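# Place tube rack inside fume hood, close sash

## Task

Set the tube rack on the fume hood's work surface so that no part of it is on the near side of the orange tape line. It must stand upright, and each tube must sit fully seated in one of its holes. Lower the sash until it is completely closed. The task fails if the rack or any tube ever contacts the floor, or if the robot topples or is left leaning. The final arrangement must stay in place by itself, without the robot supporting anything.

## Robot and tools

ROBOT. A LinearBot: an omnidirectional wheeled base with a column about 1.75 m tall. A carriage rides up and down the column (lift_m, 0 to 1 m). It carries two identical six-joint arms, left and right, each ending in a two-finger gripper. Arm bases sit roughly 0.57 m + lift_m above the floor, and parts of the carriage hang about 0.15 m lower. A hand reaches up to 0.78 m from its shoulder but only about 0.38 m below its arm base. A hand is about 0.16 m long and 0.1 m wide (0.14 m with fingers open). Parked, joints 1 to 6 read 0, 0.05, 0.05, 1.45, 0, 0, and the robot then takes up about 0.95 m across and 0.7 m front to back. The wheel motors are weak (2 N m), so even light pushes end a drive. Cameras: carriage_camera faces forward, tilted about 20 degrees down. left_wrist_camera and right_wrist_camera look out past the fingertips. All images are 504x504 pixels.

FRAMES. Base frame: origin on the floor below the base centre, x forward, y left, z up. left_hand and right_hand are the midpoints between each hand's finger pads, given in this frame, plus quat_wxyz. The hand's z axis runs along the fingers, and the fingers open along its y axis. An upward-pointing hand with joints 1, 5 and 6 at 0 reads (1, 0, 0, 0). The odometry frame is the base frame where the scene began. base_odometry counts wheel rotation only, so slip shows up as travel. Heading is positive to the left, from -3.142 to 3.142. Hand readings can be off, more so at long reach.

execute_actions. Argument actions is a list holding either one action or nothing; an empty list just reports state and images. An action may contain base, joints, or both, and their motions start at the same moment.
base takes exactly one key, and each is a relative move from where the base last reported itself. translate_m: forward (+) or back, -2 to 2 m. strafe_m: left (+) or right, -2 to 2 m. rotate_rad: turn in place, counter-clockwise (+), -6.3 to 6.3 rad.
joints is an object keyed by individual joint name; every value is an absolute target, not an offset. Arms are addressed separately, with no shared list. lift_m: 0 to 1 m. For each arm (left_ or right_ prefix): joint1_rad -2.617 to 3.054, turns the arm about vertical, 0 ahead, + to the left. joint2_rad 0 to 3.141, shoulder: 0 upper arm level pointing back, 1.57 vertical, 3.14 level pointing forward. joint3_rad 0 to 3.141, elbow: 0 folded, 3.14 straight. joint4_rad -1.57 to 1.57, wrist pitch, + lifts the fingertips. joint5_rad -1.57 to 1.57, wrist yaw, + swings the fingertips to the RIGHT (opposite to joint 1). joint6_rad -2.094 to 2.094, roll about the finger axis, + clockwise viewed from the forearm. gripper_m 0 to 0.093 m, the gap between the pads. Joints 1 to 3 move up to 1.8 rad/s and joints 4 to 6 up to 2.7 rad/s. One action runs at most 15 s. A joint or the base left out of an action may still be pushing toward an earlier target. Unknown keys or out-of-range values get the whole call refused, and nothing moves.
cameras: a list drawn from carriage_camera, left_wrist_camera, right_wrist_camera or all. Omitting it, null or ["all"] returns every image; [] returns none. The pictures line gives the order of the images.
If a result reports a stop, later motion, wait and finished_scene calls in that same reply are skipped.

wait: seconds, 0 to 10. It commands nothing new and returns state and images.
zoom_image: camera plus region [x0, y0, x1, y1] in pixels, with the origin at the top left, no larger than 504x504. It enlarges part of that camera's most recent full image.
read_manual: section "licences" only; it moves nothing.
finished_scene: scene, the current scene's number. It ends the scene for good once the last command has been held. The goal must already be met and stable, with the hands released and moved clear.

RESULT LINES. base_status and joint_status report how each motion ended. done: it reached the target; for the base, the wheels turned the commanded amount, slip included. off_target: it stopped short and may still be pushing; a gripper holding an object normally shows this. contact_stop or time_out: the old target is dropped and the joint or base holds where it is. joint command not followed (with a cause line) and not_followed: a self-collision check blocked that arm's targets. They may be retried on later actions. To escape, move only the blocked arm well away first, then the other arm in a later action. on_its_own covers anything you did not command; there, held at is the target being held, not the actual position. motor_effort is a percentage of maximum, with the peak for the action in brackets. Both are noisy and biased. A lift effort that keeps dropping while lowering means a hand is resting on something. drive_wheels at rest clearly above its free-move value means the base is still pressing on something. Joint torques list the arm joints in order and include offsets. Motor temperatures give one block per arm. MOTOR HOT appears from 75 °C. At 90 °C that arm halts for 10 s, and at 100 °C it goes limp and drops; these appear as OVER-TEMPERATURE FAULT, and affected keys read limit_stop_at_motor_heat, so resend them. Outstretched arms heat quickly even when empty. ARM HIT means an arm struck the robot hard.

CAUTIONS. The robot can tip and never recover. A high carriage, extended arms, loads, pulling and sudden stops all raise the risk, and only the images reveal a lean. After a drive is blocked, back off about 0.2 m along the way you came (or turn back), again if needed, then retry. The base may slip under a table edge until the column strikes it, and reversing into an edge can tip it over. An arm touching something may not halt the base for up to 0.3 m. Arms have no contact stop and will press on, then spring to target once freed. Keep the arms from hitting or pressing on each other. A 1 kg load sags a level hand by 10 to 17 cm. The pads squeeze at about 45 to 60 N. Loose objects may get bumped unexpectedly. Avoid drops, slams and hard shoves.

Each tool is called after "Emit:" as name([rows], argument=value, ...), one row to a line, values as JSON.

## Session

Emit:
execute_actions(actions=[])

Scene clock: 0.00 s.
Joint torques (N m, as the arm reports them, + toward a larger angle): no reading
Motor temperatures (°C, as the motors report them): left_arm=[23 21 23 22 20 23] | right_arm=[23 23 23 21 22 20]
base_odometry: x=+0.000 y=+0.000 heading=+0.000 (m, m, rad; odometry frame)
base_status: not commanded
joint_positions: lift_m=+0.301 left_joint1_rad=+0.011 left_joint2_rad=+0.057 left_joint3_rad=+0.058 left_joint4_rad=+1.442 left_joint5_rad=+0.008 left_joint6_rad=+0.037 left_gripper_m=+0.094 right_joint1_rad=-0.001 right_joint2_rad=+0.037 right_joint3_rad=+0.048 right_joint4_rad=+1.497 right_joint5_rad=-0.028 right_joint6_rad=+0.044 right_gripper_m=+0.094
joint_status: not commanded
motor_effort: lift_m=+15 drive_wheels=-3 (%)
left_hand: x=+0.2892 y=+0.3109 z=+1.3248 quat_wxyz=(+0.998, +0.005, +0.063, +0.024) (m; base frame)
right_hand: x=+0.2726 y=-0.3072 z=+1.3234 quat_wxyz=(+0.999, -0.013, +0.032, +0.022) (m; base frame)
pictures: carriage_camera, left_wrist_camera, right_wrist_camera
Images, in order (width x height): carriage_camera 504x504, left_wrist_camera 504x504, right_wrist_camera 504x504.

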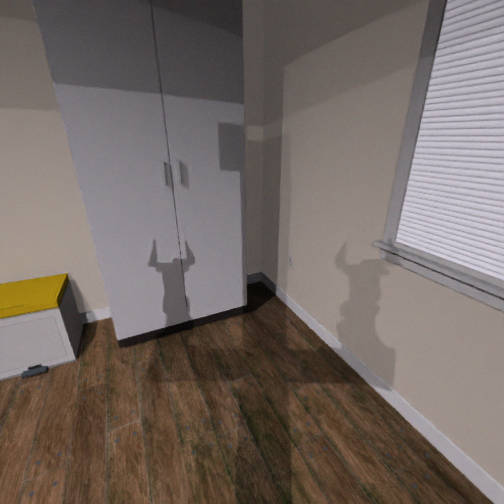

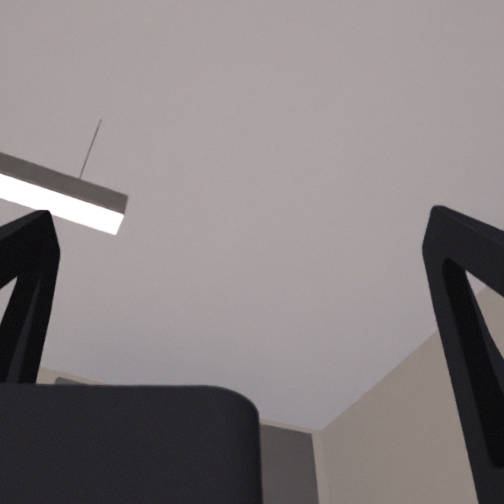

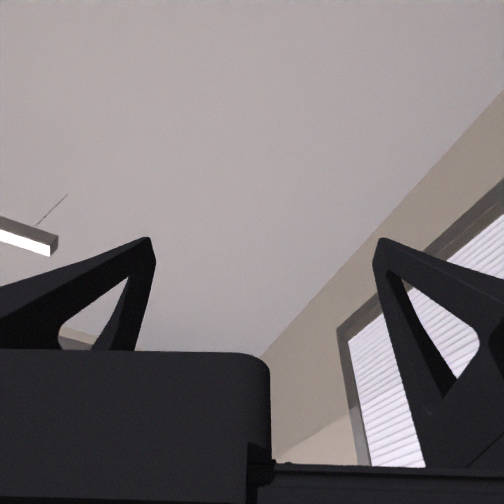

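Emit:
execute_actions([
  {"base":{"rotate_rad":1.4}},
], cameras=["carriage_camera"])

Emit:
execute_actions([
  {"base":{"rotate_rad":1.4}},
], cameras=["carriage_camera"])

Emit:
execute_actions([
  {"base":{"rotate_rad":1.4}},
], cameras=["carriage_camera"])

Scene clock: 5.10 s.
Joint torques (N m, as the arm reports them, + toward a larger angle): left_arm=[ 0.36  4.97  7.39 -0.32 -0.03  0.04] | right_arm=[-0.36  4.91  6.48 -0.34  0.11 -0.1 ]
Motor temperatures (°C, as the motors report them): left_arm=[23 21 24 22 20 23] | right_arm=[23 23 23 21 22 20]
base_odometry: x=+0.000 y=+0.000 heading=+1.399 (m, m, rad; odometry frame)
base_status: done
joint_positions: lift_m=+0.301 left_joint1_rad=+0.011 left_joint2_rad=+0.057 left_joint3_rad=+0.058 left_joint4_rad=+1.442 left_joint5_rad=+0.008 left_joint6_rad=+0.037 left_gripper_m=+0.094 right_joint1_rad=-0.001 right_joint2_rad=+0.037 right_joint3_rad=+0.048 right_joint4_rad=+1.497 right_joint5_rad=-0.028 right_joint6_rad=+0.044 right_gripper_m=+0.094
joint_status: not commanded
motor_effort: lift_m=+16(15) drive_wheels=+8(30) (%)
left_hand: x=+0.2892 y=+0.3109 z=+1.3248 quat_wxyz=(+0.998, +0.005, +0.063, +0.024) (m; base frame)
right_hand: x=+0.2726 y=-0.3072 z=+1.3234 quat_wxyz=(+0.999, -0.013, +0.032, +0.022) (m; base frame)
pictures: carriage_camera
Images, in order (width x height): carriage_camera 504x504.

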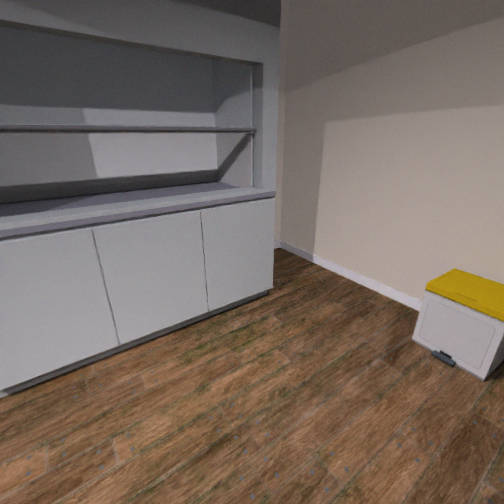

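Scene clock: 8.03 s.
Joint torques (N m, as the arm reports them, + toward a larger angle): left_arm=[ 0.36  4.92  7.44 -0.32 -0.03  0.04] | right_arm=[-0.34  4.77  6.31 -0.39  0.13 -0.07]
Motor temperatures (°C, as the motors report them): left_arm=[23 21 24 22 20 23] | right_arm=[23 23 24 21 22 20]
base_odometry: x=+0.000 y=+0.000 heading=+2.799 (m, m, rad; odometry frame)
base_status: done
joint_positions: lift_m=+0.301 left_joint1_rad=+0.011 left_joint2_rad=+0.057 left_joint3_rad=+0.058 left_joint4_rad=+1.442 left_joint5_rad=+0.008 left_joint6_rad=+0.037 left_gripper_m=+0.094 right_joint1_rad=-0.001 right_joint2_rad=+0.037 right_joint3_rad=+0.048 right_joint4_rad=+1.497 right_joint5_rad=-0.028 right_joint6_rad=+0.044 right_gripper_m=+0.094
joint_status: not commanded
motor_effort: lift_m=+16(16) drive_wheels=+9(32) (%)
left_hand: x=+0.2892 y=+0.3109 z=+1.3248 quat_wxyz=(+0.998, +0.005, +0.063, +0.024) (m; base frame)
right_hand: x=+0.2726 y=-0.3072 z=+1.3234 quat_wxyz=(+0.999, -0.013, +0.032, +0.022) (m; base frame)
pictures: carriage_camera
Images, in order (width x height): carriage_camera 504x504.

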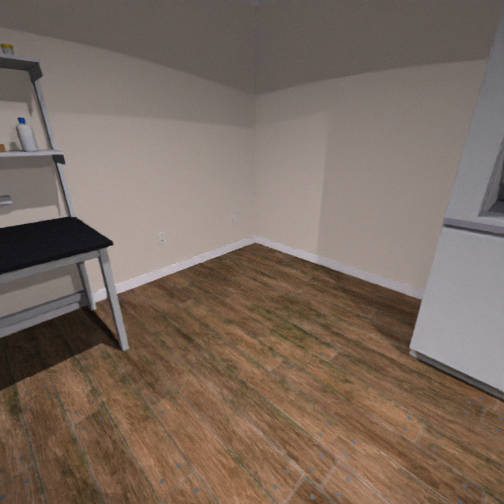

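Scene clock: 10.97 s.
Joint torques (N m, as the arm reports them, + toward a larger angle): left_arm=[ 0.36  5.01  7.33 -0.29 -0.03  0.03] | right_arm=[-0.09  4.78  6.49 -0.36  0.07 -0.11]
Motor temperatures (°C, as the motors report them): left_arm=[23 21 24 22 20 23] | right_arm=[23 24 24 21 22 20]
base_odometry: x=+0.000 y=+0.000 heading=-2.085 (m, m, rad; odometry frame)
base_status: done
joint_positions: lift_m=+0.301 left_joint1_rad=+0.011 left_joint2_rad=+0.057 left_joint3_rad=+0.058 left_joint4_rad=+1.442 left_joint5_rad=+0.008 left_joint6_rad=+0.037 left_gripper_m=+0.094 right_joint1_rad=-0.001 right_joint2_rad=+0.037 right_joint3_rad=+0.048 right_joint4_rad=+1.497 right_joint5_rad=-0.028 right_joint6_rad=+0.044 right_gripper_m=+0.094
joint_status: not commanded
motor_effort: lift_m=+15(15) drive_wheels=+9(33) (%)
left_hand: x=+0.2892 y=+0.3109 z=+1.3248 quat_wxyz=(+0.998, +0.005, +0.063, +0.024) (m; base frame)
right_hand: x=+0.2726 y=-0.3072 z=+1.3234 quat_wxyz=(+0.999, -0.013, +0.032, +0.022) (m; base frame)
pictures: carriage_camera
Images, in order (width x height): carriage_camera 504x504.

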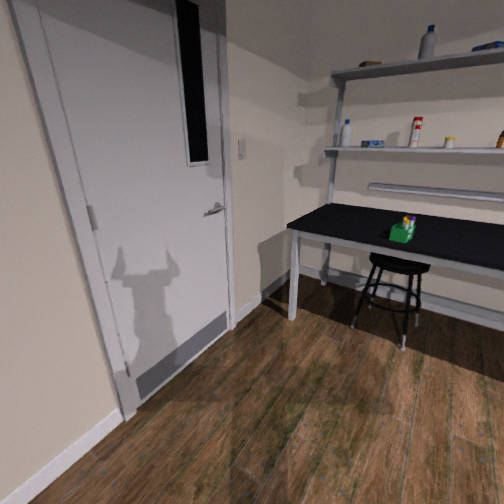

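Emit:
zoom_image(camera="carriage_camera", region=[360, 195, 440, 275])

Region (360, 195, 440, 275) of carriage_camera's 504x504 image, scaled by 6.300, with more detail than that image has.

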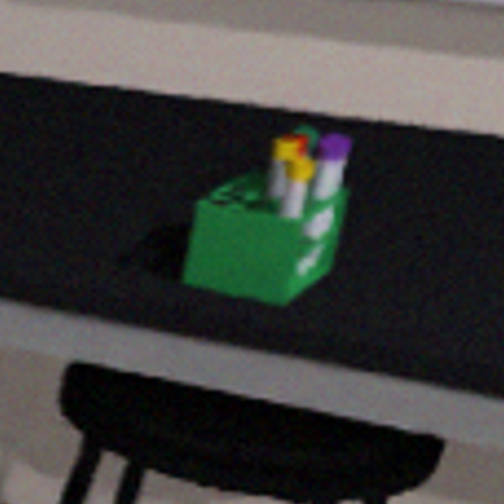

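Emit:
execute_actions([
  {"base":{"rotate_rad":-0.644}},
], cameras=["carriage_camera"])

Emit:
execute_actions([
  {"base":{"translate_m":0.9}},
], cameras=["carriage_camera"])

Scene clock: 21.60 s.
Joint torques (N m, as the arm reports them, + toward a larger angle): left_arm=[ 0.35  5.02  7.48 -0.31 -0.03  0.04] | right_arm=[-0.19  4.82  6.53 -0.32  0.09 -0.04]
Motor temperatures (°C, as the motors report them): left_arm=[23 22 25 22 20 23] | right_arm=[23 24 25 21 22 20]
base_odometry: x=+0.000 y=+0.000 heading=-2.728 (m, m, rad; odometry frame)
base_status: done
joint_positions: lift_m=+0.301 left_joint1_rad=+0.011 left_joint2_rad=+0.057 left_joint3_rad=+0.058 left_joint4_rad=+1.442 left_joint5_rad=+0.008 left_joint6_rad=+0.037 left_gripper_m=+0.094 right_joint1_rad=-0.001 right_joint2_rad=+0.037 right_joint3_rad=+0.048 right_joint4_rad=+1.497 right_joint5_rad=-0.028 right_joint6_rad=+0.044 right_gripper_m=+0.094
joint_status: not commanded
motor_effort: lift_m=+15(15) drive_wheels=+12(29) (%)
left_hand: x=+0.2892 y=+0.3109 z=+1.3248 quat_wxyz=(+0.998, +0.005, +0.063, +0.024) (m; base frame)
right_hand: x=+0.2726 y=-0.3072 z=+1.3234 quat_wxyz=(+0.999, -0.013, +0.032, +0.022) (m; base frame)
pictures: carriage_camera
Images, in order (width x height): carriage_camera 504x504.

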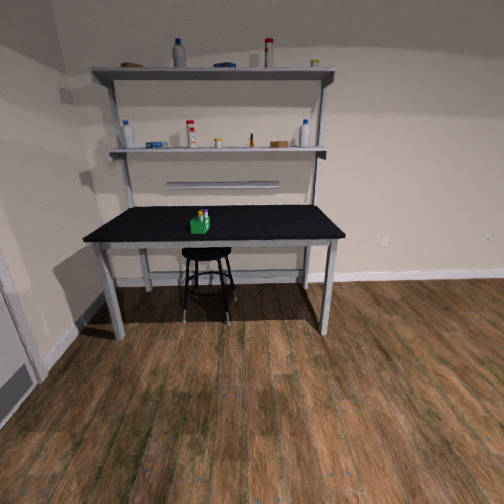

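Scene clock: 25.80 s.
Joint torques (N m, as the arm reports them, + toward a larger angle): left_arm=[ 0.36  4.81  7.51 -0.29 -0.03  0.04] | right_arm=[-0.15  4.74  6.39 -0.38  0.06 -0.13]
Motor temperatures (°C, as the motors report them): left_arm=[23 22 25 22 20 23] | right_arm=[23 24 25 21 22 20]
base_odometry: x=-0.824 y=-0.361 heading=-2.728 (m, m, rad; odometry frame)
base_status: done
joint_positions: lift_m=+0.301 left_joint1_rad=+0.011 left_joint2_rad=+0.057 left_joint3_rad=+0.058 left_joint4_rad=+1.443 left_joint5_rad=+0.008 left_joint6_rad=+0.037 left_gripper_m=+0.094 right_joint1_rad=-0.001 right_joint2_rad=+0.037 right_joint3_rad=+0.048 right_joint4_rad=+1.497 right_joint5_rad=-0.028 right_joint6_rad=+0.044 right_gripper_m=+0.094
joint_status: not commanded
motor_effort: lift_m=+16(15) drive_wheels=-2(37) (%)
left_hand: x=+0.2891 y=+0.3109 z=+1.3248 quat_wxyz=(+0.998, +0.005, +0.063, +0.024) (m; base frame)
right_hand: x=+0.2726 y=-0.3072 z=+1.3234 quat_wxyz=(+0.999, -0.013, +0.032, +0.022) (m; base frame)
pictures: carriage_camera
Images, in order (width x height): carriage_camera 504x504.

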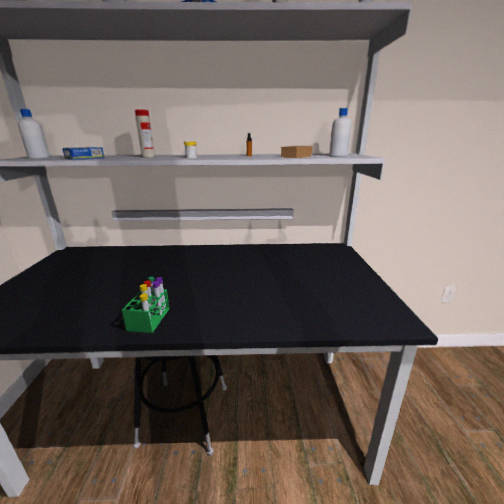

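Emit:
zoom_image(camera="carriage_camera", region=[100, 260, 200, 360])

Region (100, 260, 200, 360) of carriage_camera's 504x504 image, scaled by 5.040, with more detail than that image has.

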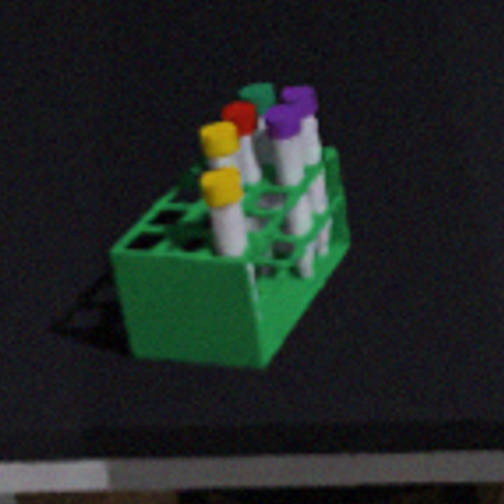

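Emit:
execute_actions([
  {"joints":{"left_joint2_rad":1.57,"left_joint3_rad":0.9,"left_joint4_rad":0.0}},
], cameras=["carriage_camera","left_wrist_camera"])

Scene clock: 47.73 s.
Joint torques (N m, as the arm reports them, + toward a larger angle): left_arm=[ 0.23 -6.77 10.6   2.2  -0.01  0.03] | right_arm=[-0.3   4.79  6.49 -0.39  0.11 -0.07]
Motor temperatures (°C, as the motors report them): left_arm=[23 22 26 22 20 23] | right_arm=[23 25 27 21 22 20]
base_odometry: x=-0.824 y=-0.361 heading=-2.728 (m, m, rad; odometry frame)
base_status: not commanded
joint_positions: lift_m=+0.301 left_joint1_rad=+0.011 left_joint2_rad=+1.560 left_joint3_rad=+0.888 left_joint4_rad=-0.001 left_joint5_rad=+0.008 left_joint6_rad=+0.037 left_gripper_m=+0.094 right_joint1_rad=-0.001 right_joint2_rad=+0.037 right_joint3_rad=+0.048 right_joint4_rad=+1.497 right_joint5_rad=-0.028 right_joint6_rad=+0.044 right_gripper_m=+0.094
joint_status: all done
motor_effort: lift_m=+15(16) drive_wheels=-1(2) (%)
left_hand: x=+0.6952 y=+0.3154 z=+1.0106 quat_wxyz=(+0.434, +0.014, +0.901, +0.007) (m; base frame)
right_hand: x=+0.2726 y=-0.3072 z=+1.3234 quat_wxyz=(+0.999, -0.013, +0.032, +0.022) (m; base frame)
pictures: carriage_camera, left_wrist_camera
Images, in order (width x height): carriage_camera 504x504, left_wrist_camera 504x504.

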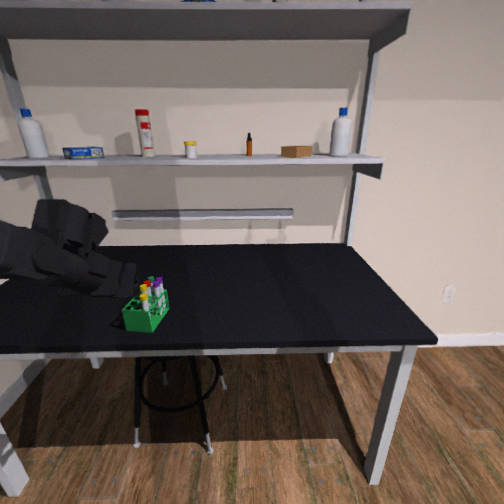

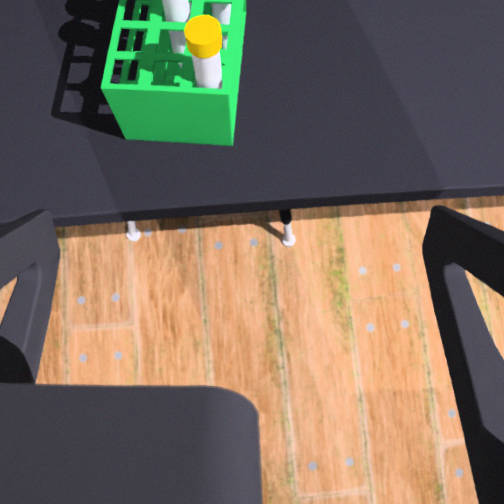

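Emit:
execute_actions([
  {"joints":{"left_joint4_rad":0.35}},
], cameras=["left_wrist_camera"])

Scene clock: 52.37 s.
Joint torques (N m, as the arm reports them, + toward a larger angle): left_arm=[ 0.35 -6.99 11.06  2.54 -0.02  0.03] | right_arm=[-0.25  4.7   6.44 -0.35  0.08 -0.08]
Motor temperatures (°C, as the motors report them): left_arm=[23 23 27 24 20 23] | right_arm=[23 25 27 21 22 20]
base_odometry: x=-0.824 y=-0.361 heading=-2.728 (m, m, rad; odometry frame)
base_status: not commanded
joint_positions: lift_m=+0.301 left_joint1_rad=+0.011 left_joint2_rad=+1.560 left_joint3_rad=+0.888 left_joint4_rad=+0.345 left_joint5_rad=+0.008 left_joint6_rad=+0.037 left_gripper_m=+0.094 right_joint1_rad=-0.001 right_joint2_rad=+0.037 right_joint3_rad=+0.048 right_joint4_rad=+1.497 right_joint5_rad=-0.028 right_joint6_rad=+0.044 right_gripper_m=+0.094
joint_status: all done
motor_effort: lift_m=+16(16) drive_wheels=-1(2) (%)
left_hand: x=+0.7358 y=+0.3159 z=+1.0849 quat_wxyz=(+0.582, +0.013, +0.813, +0.011) (m; base frame)
right_hand: x=+0.2726 y=-0.3072 z=+1.3234 quat_wxyz=(+0.999, -0.013, +0.032, +0.022) (m; base frame)
pictures: left_wrist_camera
Images, in order (width x height): left_wrist_camera 504x504.

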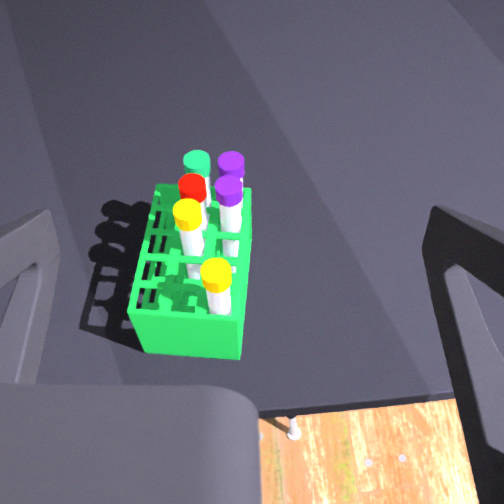

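Emit:
zoom_image(camera="left_wrist_camera", region=[80, 130, 320, 370])

Region (80, 130, 320, 370) of left_wrist_camera's 504x504 image, scaled by 2.100, with more detail than that image has.

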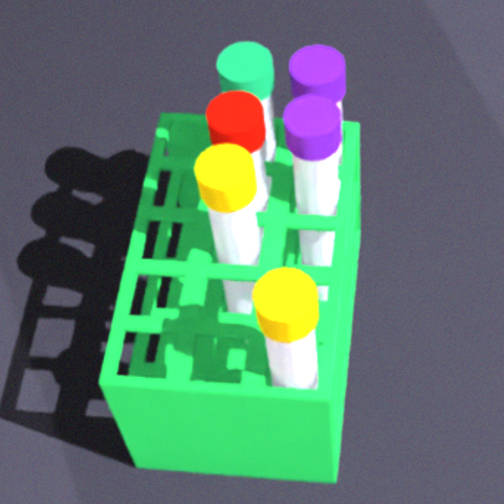

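Emit:
execute_actions([
  {"base":{"rotate_rad":-0.1},"joints":{"left_joint1_rad":0.0,"left_joint2_rad":2.1,"left_joint3_rad":1.1,"left_joint4_rad":1.0,"left_joint5_rad":1.55,"left_joint6_rad":-1.57,"left_gripper_m":0.035}},
], cameras=[])

Emit:
execute_actions([
  {"base":{"strafe_m":0.43}},
], cameras=["carriage_camera","left_wrist_camera"])

Scene clock: 91.20 s.
Joint torques (N m, as the arm reports them, + toward a larger angle): left_arm=[ -0.09 -11.37   7.35   1.88   0.01   0.05] | right_arm=[-0.28  4.62  6.42 -0.38  0.08 -0.09]
Motor temperatures (°C, as the motors report them): left_arm=[23 26 31 29 20 23] | right_arm=[23 25 29 21 22 20]
base_odometry: x=-0.825 y=-0.361 heading=-2.828 (m, m, rad; odometry frame)
base_status: done
joint_positions: lift_m=+0.301 left_joint1_rad=+0.006 left_joint2_rad=+2.098 left_joint3_rad=+1.105 left_joint4_rad=+0.988 left_joint5_rad=+1.545 left_joint6_rad=-1.564 left_gripper_m=+0.035 right_joint1_rad=-0.001 right_joint2_rad=+0.037 right_joint3_rad=+0.048 right_joint4_rad=+1.497 right_joint5_rad=-0.028 right_joint6_rad=+0.044 right_gripper_m=+0.094
joint_status: all done
motor_effort: lift_m=+15(16) drive_wheels=-6(20) (%)
left_hand: x=+0.6730 y=+0.1427 z=+1.0609 quat_wxyz=(+0.012, -0.010, +0.707, -0.707) (m; base frame)
right_hand: x=+0.2726 y=-0.3072 z=+1.3234 quat_wxyz=(+0.999, -0.013, +0.032, +0.022) (m; base frame)
pictures: none
No camera images: the call's "cameras" was empty. Leave "cameras" out to get every camera's image.

Scene clock: 94.23 s.
Joint torques (N m, as the arm reports them, + toward a larger angle): left_arm=[ -0.13 -11.38   7.36   1.85   0.01   0.05] | right_arm=[-0.04  4.78  6.38 -0.34  0.1  -0.04]
Motor temperatures (°C, as the motors report them): left_arm=[23 27 31 29 20 23] | right_arm=[23 25 29 21 22 20]
base_odometry: x=-0.692 y=-0.771 heading=-2.829 (m, m, rad; odometry frame)
base_status: done
joint_positions: lift_m=+0.301 left_joint1_rad=+0.006 left_joint2_rad=+2.098 left_joint3_rad=+1.105 left_joint4_rad=+0.989 left_joint5_rad=+1.546 left_joint6_rad=-1.564 left_gripper_m=+0.035 right_joint1_rad=-0.001 right_joint2_rad=+0.037 right_joint3_rad=+0.048 right_joint4_rad=+1.497 right_joint5_rad=-0.028 right_joint6_rad=+0.044 right_gripper_m=+0.094
joint_status: not commanded
motor_effort: lift_m=+15(16) drive_wheels=-3(29) (%)
left_hand: x=+0.6728 y=+0.1426 z=+1.0610 quat_wxyz=(+0.012, -0.010, +0.707, -0.707) (m; base frame)
right_hand: x=+0.2726 y=-0.3072 z=+1.3234 quat_wxyz=(+0.999, -0.013, +0.032, +0.022) (m; base frame)
pictures: carriage_camera, left_wrist_camera
Images, in order (width x height): carriage_camera 504x504, left_wrist_camera 504x504.

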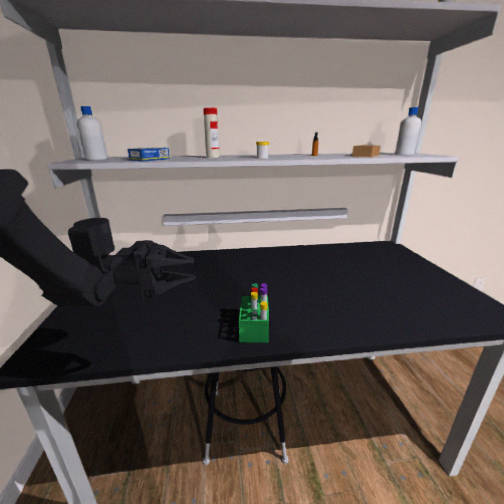

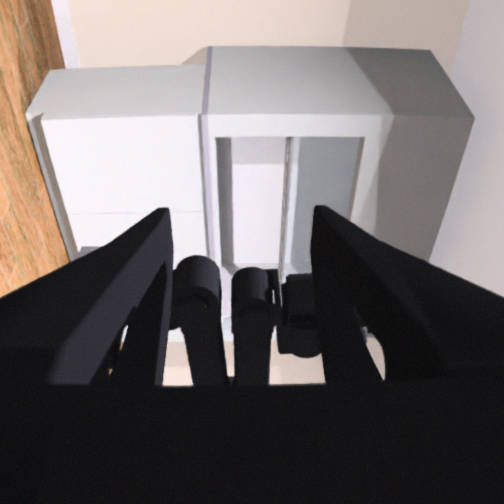

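Emit:
zoom_image(camera="carriage_camera", region=[170, 250, 290, 370])

Region (170, 250, 290, 370) of carriage_camera's 504x504 image, scaled by 4.200, with more detail than that image has.

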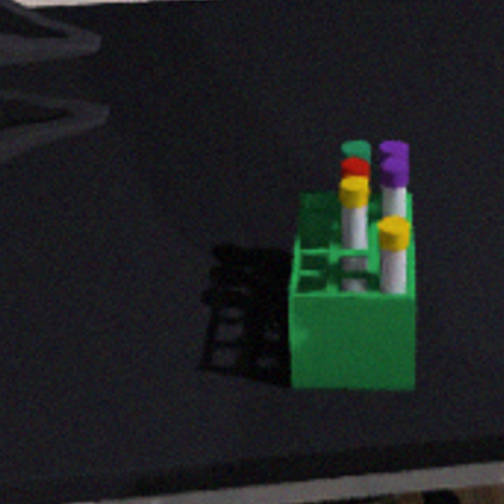

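Emit:
execute_actions([
  {"base":{"translate_m":0.25},"joints":{"lift_m":0.14}},
], cameras=["carriage_camera","left_wrist_camera"])

Scene clock: 103.13 s.
Joint torques (N m, as the arm reports them, + toward a larger angle): left_arm=[ -0.22 -11.54   7.26   1.76  -0.02   0.06] | right_arm=[-0.15  4.78  6.43 -0.35  0.1  -0.1 ]
Motor temperatures (°C, as the motors report them): left_arm=[23 29 30 28 20 23] | right_arm=[23 25 29 21 22 20]
base_odometry: x=-0.930 y=-0.848 heading=-2.828 (m, m, rad; odometry frame)
base_status: done
joint_positions: lift_m=+0.140 left_joint1_rad=+0.006 left_joint2_rad=+2.097 left_joint3_rad=+1.105 left_joint4_rad=+0.998 left_joint5_rad=+1.548 left_joint6_rad=-1.565 left_gripper_m=+0.035 right_joint1_rad=-0.001 right_joint2_rad=+0.037 right_joint3_rad=+0.048 right_joint4_rad=+1.497 right_joint5_rad=-0.028 right_joint6_rad=+0.044 right_gripper_m=+0.094
joint_status: all done
motor_effort: lift_m=+14(13) drive_wheels=-5(33) (%)
left_hand: x=+0.6724 y=+0.1426 z=+0.9007 quat_wxyz=(+0.014, -0.006, +0.707, -0.707) (m; base frame)
right_hand: x=+0.2726 y=-0.3072 z=+1.1622 quat_wxyz=(+0.999, -0.013, +0.032, +0.022) (m; base frame)
pictures: carriage_camera, left_wrist_camera
Images, in order (width x height): carriage_camera 504x504, left_wrist_camera 504x504.

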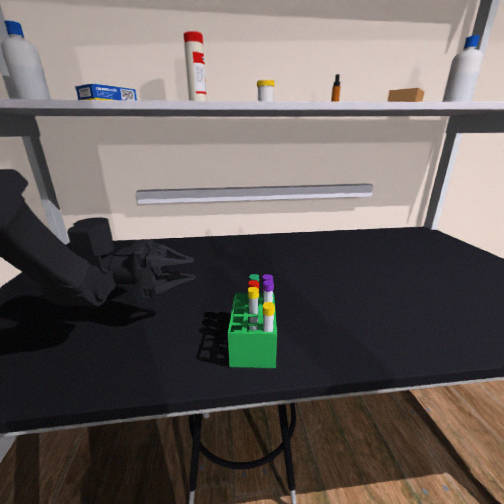

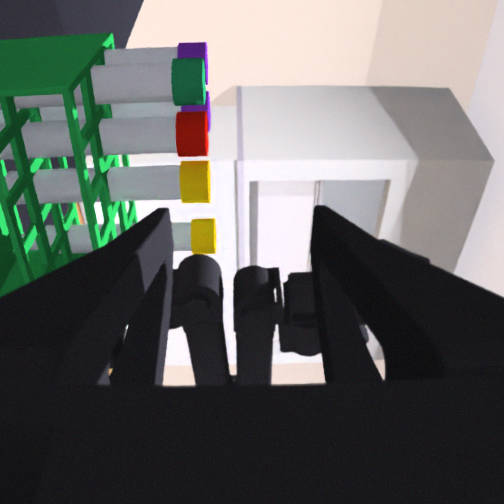

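Emit:
execute_actions([
  {"joints":{"lift_m":0.075}},
], cameras=["carriage_camera","left_wrist_camera"])

Scene clock: 107.67 s.
Joint torques (N m, as the arm reports them, + toward a larger angle): left_arm=[ -0.09 -11.54   7.35   1.77  -0.03   0.07] | right_arm=[-0.26  4.8   6.37 -0.34  0.11 -0.05]
Motor temperatures (°C, as the motors report them): left_arm=[23 30 30 28 20 23] | right_arm=[23 25 29 21 22 20]
base_odometry: x=-0.930 y=-0.848 heading=-2.828 (m, m, rad; odometry frame)
base_status: not commanded
joint_positions: lift_m=+0.075 left_joint1_rad=+0.006 left_joint2_rad=+2.098 left_joint3_rad=+1.105 left_joint4_rad=+0.999 left_joint5_rad=+1.549 left_joint6_rad=-1.565 left_gripper_m=+0.035 right_joint1_rad=-0.001 right_joint2_rad=+0.037 right_joint3_rad=+0.048 right_joint4_rad=+1.497 right_joint5_rad=-0.028 right_joint6_rad=+0.044 right_gripper_m=+0.094
joint_status: all done
motor_effort: lift_m=+13(14) drive_wheels=-3(5) (%)
left_hand: x=+0.6723 y=+0.1426 z=+0.8355 quat_wxyz=(+0.014, -0.006, +0.707, -0.707) (m; base frame)
right_hand: x=+0.2726 y=-0.3072 z=+1.0973 quat_wxyz=(+0.999, -0.013, +0.032, +0.022) (m; base frame)
pictures: carriage_camera, left_wrist_camera
Images, in order (width x height): carriage_camera 504x504, left_wrist_camera 504x504.

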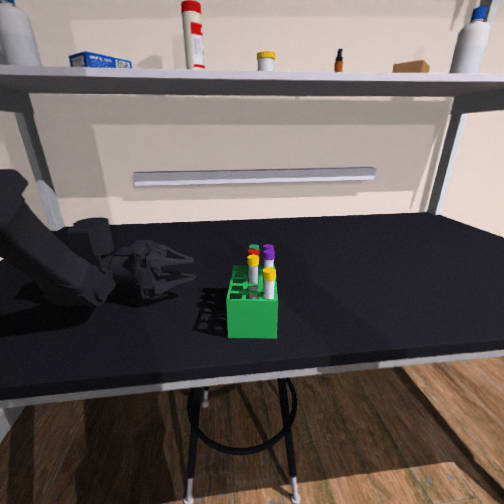

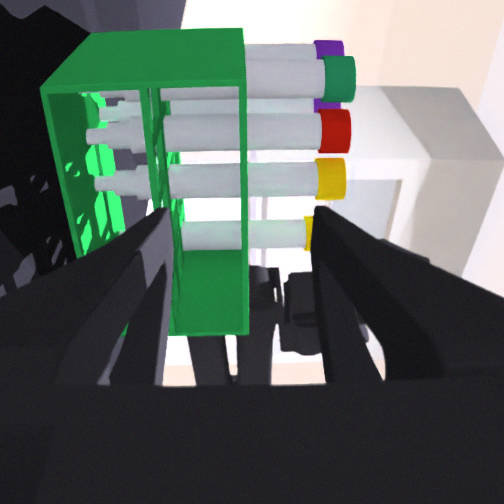

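Emit:
execute_actions([
  {"base":{"translate_m":-0.045},"joints":{"left_gripper_m":0.026}},
], cameras=[])

Emit:
execute_actions([
  {"base":{"strafe_m":-0.07}},
], cameras=["carriage_camera","left_wrist_camera"])

Scene clock: 114.87 s.
Joint torques (N m, as the arm reports them, + toward a larger angle): left_arm=[ -0.18 -11.63   7.67   1.73  -0.02   0.06] | right_arm=[-0.33  4.81  6.25 -0.33  0.08 -0.07]
Motor temperatures (°C, as the motors report them): left_arm=[23 31 30 28 20 23] | right_arm=[23 25 29 21 22 20]
base_odometry: x=-0.887 y=-0.834 heading=-2.828 (m, m, rad; odometry frame)
base_status: done
joint_positions: lift_m=+0.075 left_joint1_rad=+0.006 left_joint2_rad=+2.098 left_joint3_rad=+1.105 left_joint4_rad=+0.999 left_joint5_rad=+1.549 left_joint6_rad=-1.565 left_gripper_m=+0.026 right_joint1_rad=-0.001 right_joint2_rad=+0.037 right_joint3_rad=+0.048 right_joint4_rad=+1.497 right_joint5_rad=-0.028 right_joint6_rad=+0.044 right_gripper_m=+0.094
joint_status: all done
motor_effort: lift_m=+14(13) drive_wheels=+3(34) (%)
left_hand: x=+0.6723 y=+0.1426 z=+0.8355 quat_wxyz=(+0.014, -0.006, +0.707, -0.707) (m; base frame)
right_hand: x=+0.2726 y=-0.3072 z=+1.0973 quat_wxyz=(+0.999, -0.013, +0.032, +0.022) (m; base frame)
pictures: none
No camera images: the call's "cameras" was empty. Leave "cameras" out to get every camera's image.

Scene clock: 116.33 s.
Joint torques (N m, as the arm reports them, + toward a larger angle): left_arm=[ -0.44 -11.31   7.43   1.74  -0.02   0.07] | right_arm=[-0.25  4.74  6.41 -0.34  0.08 -0.08]
Motor temperatures (°C, as the motors report them): left_arm=[23 31 30 28 20 23] | right_arm=[23 25 29 21 22 20]
base_odometry: x=-0.909 y=-0.767 heading=-2.828 (m, m, rad; odometry frame)
base_status: done
joint_positions: lift_m=+0.075 left_joint1_rad=+0.005 left_joint2_rad=+2.098 left_joint3_rad=+1.105 left_joint4_rad=+0.999 left_joint5_rad=+1.549 left_joint6_rad=-1.565 left_gripper_m=+0.026 right_joint1_rad=-0.001 right_joint2_rad=+0.037 right_joint3_rad=+0.048 right_joint4_rad=+1.497 right_joint5_rad=-0.028 right_joint6_rad=+0.044 right_gripper_m=+0.094
joint_status: not commanded
motor_effort: lift_m=+14(13) drive_wheels=-3(31) (%)
left_hand: x=+0.6722 y=+0.1422 z=+0.8355 quat_wxyz=(+0.014, -0.006, +0.707, -0.707) (m; base frame)
right_hand: x=+0.2726 y=-0.3072 z=+1.0973 quat_wxyz=(+0.999, -0.013, +0.032, +0.022) (m; base frame)
pictures: carriage_camera, left_wrist_camera
Images, in order (width x height): carriage_camera 504x504, left_wrist_camera 504x504.

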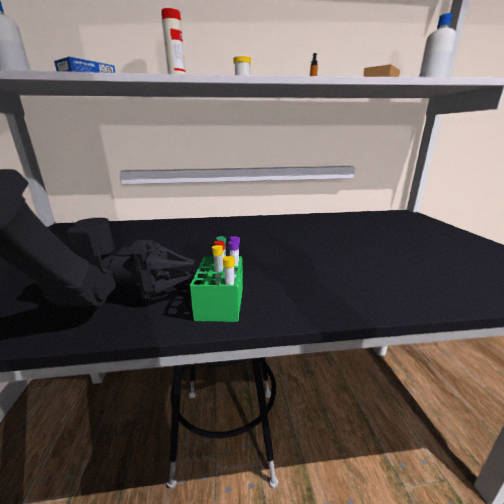

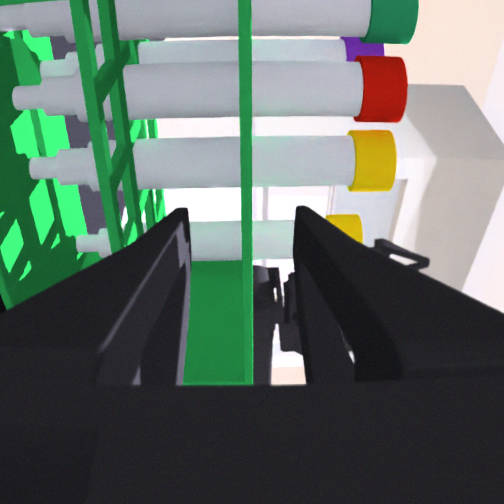

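Emit:
zoom_image(camera="carriage_camera", region=[150, 225, 260, 335])

Region (150, 225, 260, 335) of carriage_camera's 504x504 image, scaled by 4.582, with more detail than that image has.

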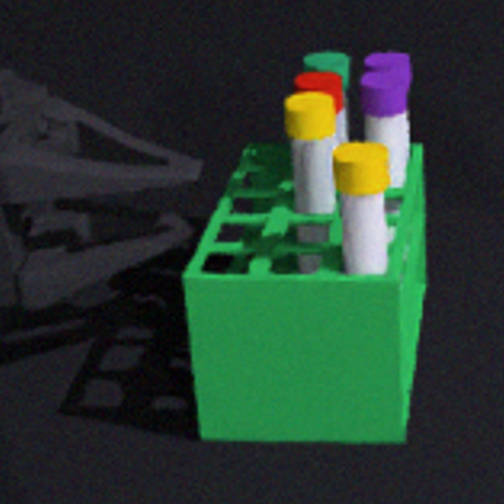

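Emit:
execute_actions([
  {"base":{"strafe_m":-0.037}},
], cameras=["carriage_camera","left_wrist_camera"])

Emit:
zoom_image(camera="carriage_camera", region=[130, 225, 240, 335])

Scene clock: 121.27 s.
Joint torques (N m, as the arm reports them, + toward a larger angle): left_arm=[ -0.12 -11.37   7.39   1.75  -0.02   0.07] | right_arm=[-0.02  4.9   6.47 -0.4   0.06 -0.08]
Motor temperatures (°C, as the motors report them): left_arm=[23 32 30 28 20 23] | right_arm=[23 26 29 21 22 20]
base_odometry: x=-0.921 y=-0.732 heading=-2.828 (m, m, rad; odometry frame)
base_status: done
joint_positions: lift_m=+0.075 left_joint1_rad=+0.005 left_joint2_rad=+2.098 left_joint3_rad=+1.105 left_joint4_rad=+0.999 left_joint5_rad=+1.549 left_joint6_rad=-1.565 left_gripper_m=+0.026 right_joint1_rad=-0.001 right_joint2_rad=+0.037 right_joint3_rad=+0.048 right_joint4_rad=+1.497 right_joint5_rad=-0.028 right_joint6_rad=+0.044 right_gripper_m=+0.094
joint_status: not commanded
motor_effort: lift_m=+14(13) drive_wheels=-1(35) (%)
left_hand: x=+0.6722 y=+0.1422 z=+0.8355 quat_wxyz=(+0.014, -0.006, +0.707, -0.707) (m; base frame)
right_hand: x=+0.2726 y=-0.3072 z=+1.0973 quat_wxyz=(+0.999, -0.013, +0.032, +0.022) (m; base frame)
pictures: carriage_camera, left_wrist_camera
Images, in order (width x height): carriage_camera 504x504, left_wrist_camera 504x504.

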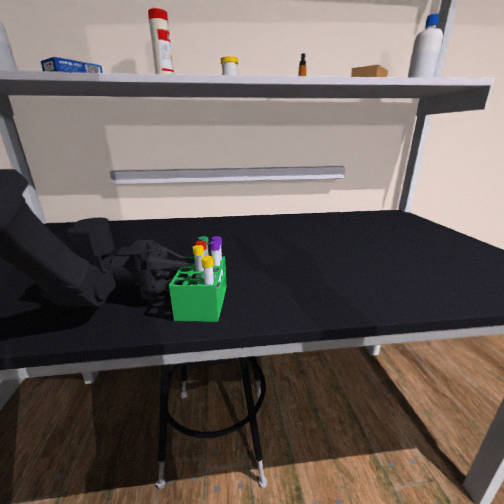

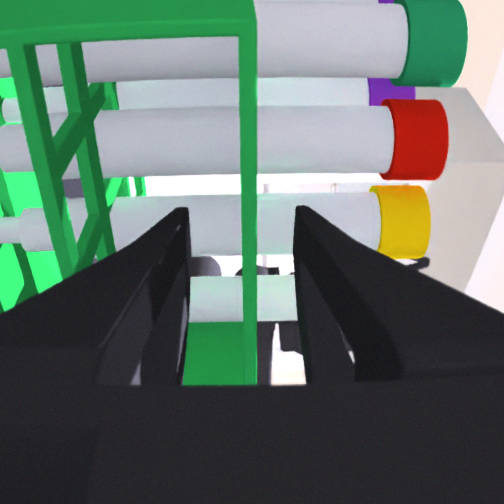

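Region (130, 225, 240, 335) of carriage_camera's 504x504 image, scaled by 4.582, with more detail than that image has.

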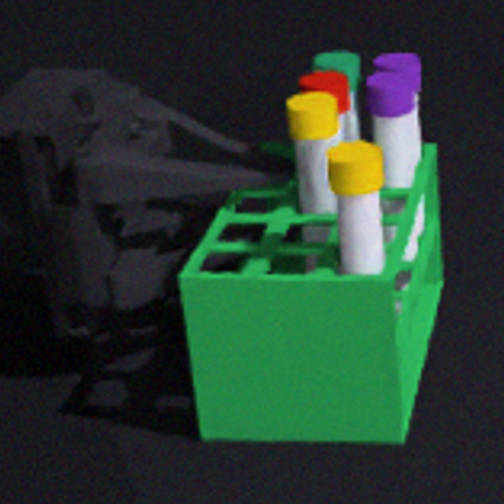

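Emit:
execute_actions([
  {"joints":{"left_gripper_m":0.0}},
], cameras=["left_wrist_camera"])

Emit:
execute_actions([
  {"joints":{"lift_m":0.12}},
], cameras=["carriage_camera","left_wrist_camera"])

Scene clock: 123.63 s.
Joint torques (N m, as the arm reports them, + toward a larger angle): left_arm=[  0.   -11.28   7.43   1.65   0.     0.14] | right_arm=[-0.28  4.88  6.35 -0.38  0.08 -0.07]
Motor temperatures (°C, as the motors report them): left_arm=[23 32 30 28 20 23] | right_arm=[23 26 29 21 22 20]
base_odometry: x=-0.921 y=-0.732 heading=-2.828 (m, m, rad; odometry frame)
base_status: not commanded
joint_positions: lift_m=+0.075 left_joint1_rad=+0.005 left_joint2_rad=+2.096 left_joint3_rad=+1.105 left_joint4_rad=+1.004 left_joint5_rad=+1.548 left_joint6_rad=-1.574 left_gripper_m=+0.002 right_joint1_rad=-0.001 right_joint2_rad=+0.037 right_joint3_rad=+0.048 right_joint4_rad=+1.497 right_joint5_rad=-0.028 right_joint6_rad=+0.044 right_gripper_m=+0.094
joint_status: all done
motor_effort: lift_m=+14(14) drive_wheels=-1(1) (%)
left_hand: x=+0.6723 y=+0.1422 z=+0.8368 quat_wxyz=(+0.013, -0.007, +0.707, -0.707) (m; base frame)
right_hand: x=+0.2726 y=-0.3072 z=+1.0973 quat_wxyz=(+0.999, -0.013, +0.032, +0.022) (m; base frame)
pictures: left_wrist_camera
Images, in order (width x height): left_wrist_camera 504x504.

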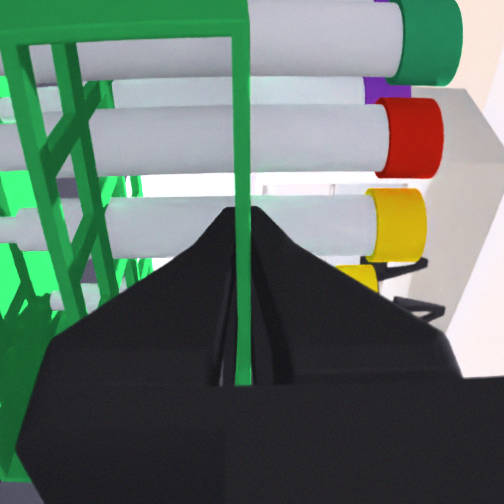

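Scene clock: 124.33 s.
Joint torques (N m, as the arm reports them, + toward a larger angle): left_arm=[ -0.01 -11.27   7.49   1.74  -0.02   0.15] | right_arm=[-0.28  4.75  6.37 -0.37  0.12 -0.11]
Motor temperatures (°C, as the motors report them): left_arm=[23 32 30 28 20 23] | right_arm=[23 26 29 21 22 20]
base_odometry: x=-0.921 y=-0.732 heading=-2.828 (m, m, rad; odometry frame)
base_status: not commanded
joint_positions: lift_m=+0.120 left_joint1_rad=+0.005 left_joint2_rad=+2.097 left_joint3_rad=+1.105 left_joint4_rad=+0.998 left_joint5_rad=+1.549 left_joint6_rad=-1.574 left_gripper_m=+0.002 right_joint1_rad=-0.001 right_joint2_rad=+0.037 right_joint3_rad=+0.048 right_joint4_rad=+1.497 right_joint5_rad=-0.028 right_joint6_rad=+0.044 right_gripper_m=+0.094
joint_status: all done
motor_effort: lift_m=+16(20) drive_wheels=-1(1) (%)
left_hand: x=+0.6721 y=+0.1422 z=+0.8804 quat_wxyz=(+0.010, -0.009, +0.707, -0.707) (m; base frame)
right_hand: x=+0.2726 y=-0.3072 z=+1.1419 quat_wxyz=(+0.999, -0.013, +0.032, +0.022) (m; base frame)
pictures: carriage_camera, left_wrist_camera
Images, in order (width x height): carriage_camera 504x504, left_wrist_camera 504x504.

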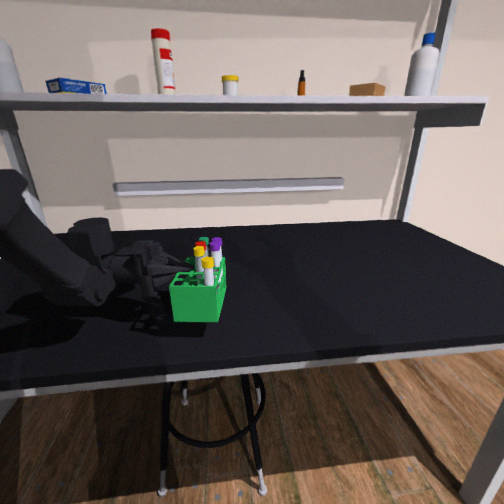

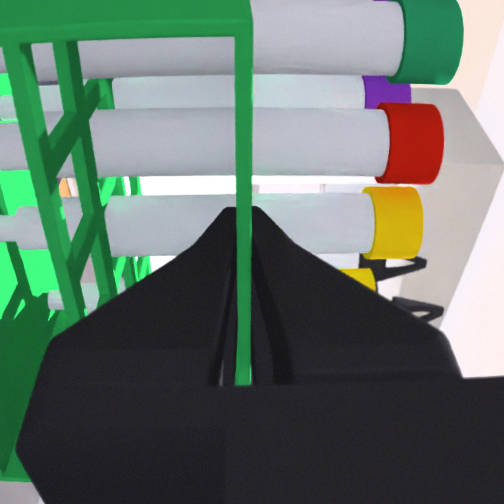

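Emit:
execute_actions([
  {"base":{"translate_m":-0.5},"joints":{"lift_m":0.3}},
], cameras=["carriage_camera"])

Emit:
execute_actions([
  {"base":{"rotate_rad":-1.435}},
], cameras=["carriage_camera"])

Scene clock: 134.43 s.
Joint torques (N m, as the arm reports them, + toward a larger angle): left_arm=[ -0.17 -11.69   7.2    1.77  -0.02   0.16] | right_arm=[-0.17  4.73  6.42 -0.33  0.14 -0.05]
Motor temperatures (°C, as the motors report them): left_arm=[23 34 30 28 20 23] | right_arm=[23 26 30 21 22 20]
base_odometry: x=-0.445 y=-0.578 heading=-2.828 (m, m, rad; odometry frame)
base_status: done
joint_positions: lift_m=+0.300 left_joint1_rad=+0.005 left_joint2_rad=+2.101 left_joint3_rad=+1.105 left_joint4_rad=+0.996 left_joint5_rad=+1.548 left_joint6_rad=-1.574 left_gripper_m=+0.002 right_joint1_rad=-0.001 right_joint2_rad=+0.037 right_joint3_rad=+0.048 right_joint4_rad=+1.496 right_joint5_rad=-0.028 right_joint6_rad=+0.044 right_gripper_m=+0.094
joint_status: all done
motor_effort: lift_m=+17(20) drive_wheels=-3(33) (%)
left_hand: x=+0.6724 y=+0.1422 z=+1.0588 quat_wxyz=(+0.008, -0.011, +0.707, -0.707) (m; base frame)
right_hand: x=+0.2727 y=-0.3072 z=+1.3218 quat_wxyz=(+0.999, -0.013, +0.032, +0.022) (m; base frame)
pictures: carriage_camera
Images, in order (width x height): carriage_camera 504x504.

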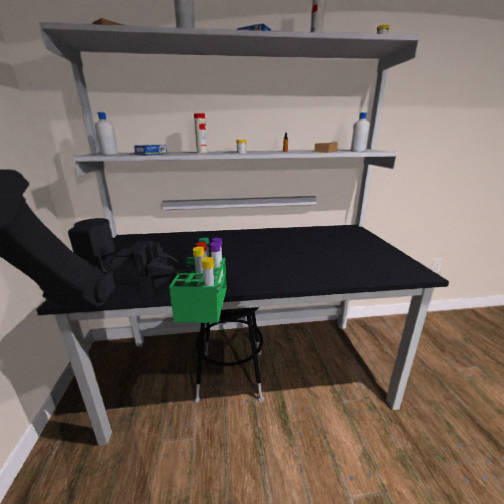

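Scene clock: 137.40 s.
Joint torques (N m, as the arm reports them, + toward a larger angle): left_arm=[ -0.14 -11.56   7.33   1.77   0.     0.16] | right_arm=[-0.24  4.84  6.43 -0.39  0.05 -0.07]
Motor temperatures (°C, as the motors report them): left_arm=[23 34 30 28 20 23] | right_arm=[23 26 30 21 22 20]
base_odometry: x=-0.445 y=-0.578 heading=+2.021 (m, m, rad; odometry frame)
base_status: done
joint_positions: lift_m=+0.300 left_joint1_rad=+0.005 left_joint2_rad=+2.101 left_joint3_rad=+1.105 left_joint4_rad=+0.996 left_joint5_rad=+1.548 left_joint6_rad=-1.574 left_gripper_m=+0.002 right_joint1_rad=-0.001 right_joint2_rad=+0.037 right_joint3_rad=+0.048 right_joint4_rad=+1.496 right_joint5_rad=-0.028 right_joint6_rad=+0.044 right_gripper_m=+0.094
joint_status: not commanded
motor_effort: lift_m=+17(17) drive_wheels=+8(35) (%)
left_hand: x=+0.6724 y=+0.1422 z=+1.0588 quat_wxyz=(+0.008, -0.011, +0.707, -0.707) (m; base frame)
right_hand: x=+0.2727 y=-0.3072 z=+1.3218 quat_wxyz=(+0.999, -0.013, +0.032, +0.022) (m; base frame)
pictures: carriage_camera
Images, in order (width x height): carriage_camera 504x504.

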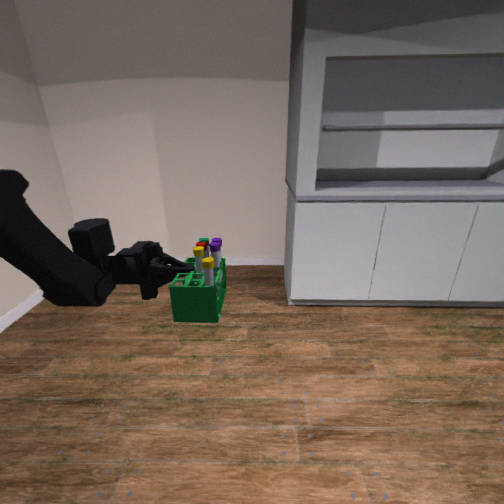

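Emit:
execute_actions([
  {"base":{"strafe_m":-1.25}},
], cameras=[])

Emit:
execute_actions([
  {"base":{"translate_m":1.2}},
], cameras=["carriage_camera"])

Scene clock: 143.73 s.
Joint torques (N m, as the arm reports them, + toward a larger angle): left_arm=[ -0.09 -11.6    7.3    1.78  -0.04   0.16] | right_arm=[-0.09  4.91  6.25 -0.38  0.11 -0.1 ]
Motor temperatures (°C, as the motors report them): left_arm=[23 35 30 29 20 23] | right_arm=[23 26 30 21 22 20]
base_odometry: x=+0.681 y=-0.035 heading=+2.020 (m, m, rad; odometry frame)
base_status: done
joint_positions: lift_m=+0.300 left_joint1_rad=+0.005 left_joint2_rad=+2.101 left_joint3_rad=+1.105 left_joint4_rad=+0.996 left_joint5_rad=+1.549 left_joint6_rad=-1.574 left_gripper_m=+0.002 right_joint1_rad=-0.001 right_joint2_rad=+0.037 right_joint3_rad=+0.048 right_joint4_rad=+1.496 right_joint5_rad=-0.028 right_joint6_rad=+0.044 right_gripper_m=+0.094
joint_status: not commanded
motor_effort: lift_m=+17(17) drive_wheels=-7(41) (%)
left_hand: x=+0.6723 y=+0.1422 z=+1.0588 quat_wxyz=(+0.008, -0.011, +0.707, -0.707) (m; base frame)
right_hand: x=+0.2727 y=-0.3072 z=+1.3218 quat_wxyz=(+0.999, -0.013, +0.032, +0.022) (m; base frame)
pictures: none
No camera images: the call's "cameras" was empty. Leave "cameras" out to get every camera's image.

Scene clock: 148.53 s.
Joint torques (N m, as the arm reports them, + toward a larger angle): left_arm=[ -0.08 -11.47   7.32   1.77  -0.03   0.16] | right_arm=[-0.15  4.75  6.43 -0.34  0.1  -0.09]
Motor temperatures (°C, as the motors report them): left_arm=[23 35 30 29 20 23] | right_arm=[23 26 30 21 22 20]
base_odometry: x=+0.161 y=+1.046 heading=+2.020 (m, m, rad; odometry frame)
base_status: done
joint_positions: lift_m=+0.300 left_joint1_rad=+0.005 left_joint2_rad=+2.101 left_joint3_rad=+1.105 left_joint4_rad=+0.996 left_joint5_rad=+1.550 left_joint6_rad=-1.574 left_gripper_m=+0.002 right_joint1_rad=-0.001 right_joint2_rad=+0.037 right_joint3_rad=+0.048 right_joint4_rad=+1.497 right_joint5_rad=-0.028 right_joint6_rad=+0.044 right_gripper_m=+0.094
joint_status: not commanded
motor_effort: lift_m=+17(17) drive_wheels=-7(36) (%)
left_hand: x=+0.6722 y=+0.1422 z=+1.0588 quat_wxyz=(+0.008, -0.011, +0.707, -0.707) (m; base frame)
right_hand: x=+0.2726 y=-0.3072 z=+1.3218 quat_wxyz=(+0.999, -0.013, +0.032, +0.022) (m; base frame)
pictures: carriage_camera
Images, in order (width x height): carriage_camera 504x504.

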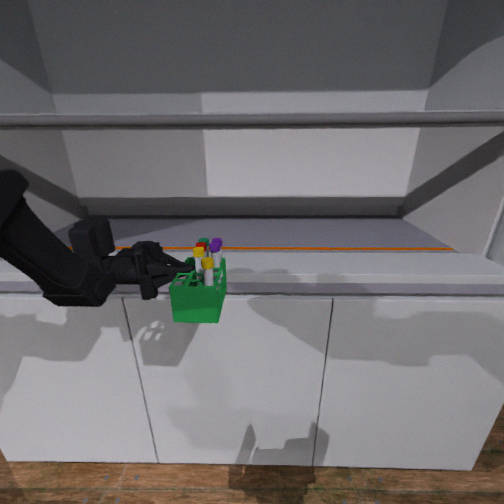

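Emit:
zoom_image(camera="carriage_camera", region=[354, 90, 504, 310])

Region (354, 90, 504, 310) of carriage_camera's 504x504 image, scaled by 2.291, with more detail than that image has; it fills the left 344 columns of this view, and the rest is white.

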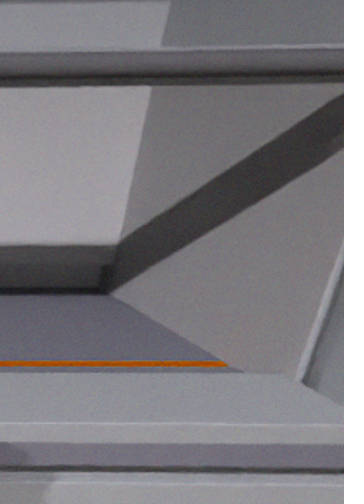

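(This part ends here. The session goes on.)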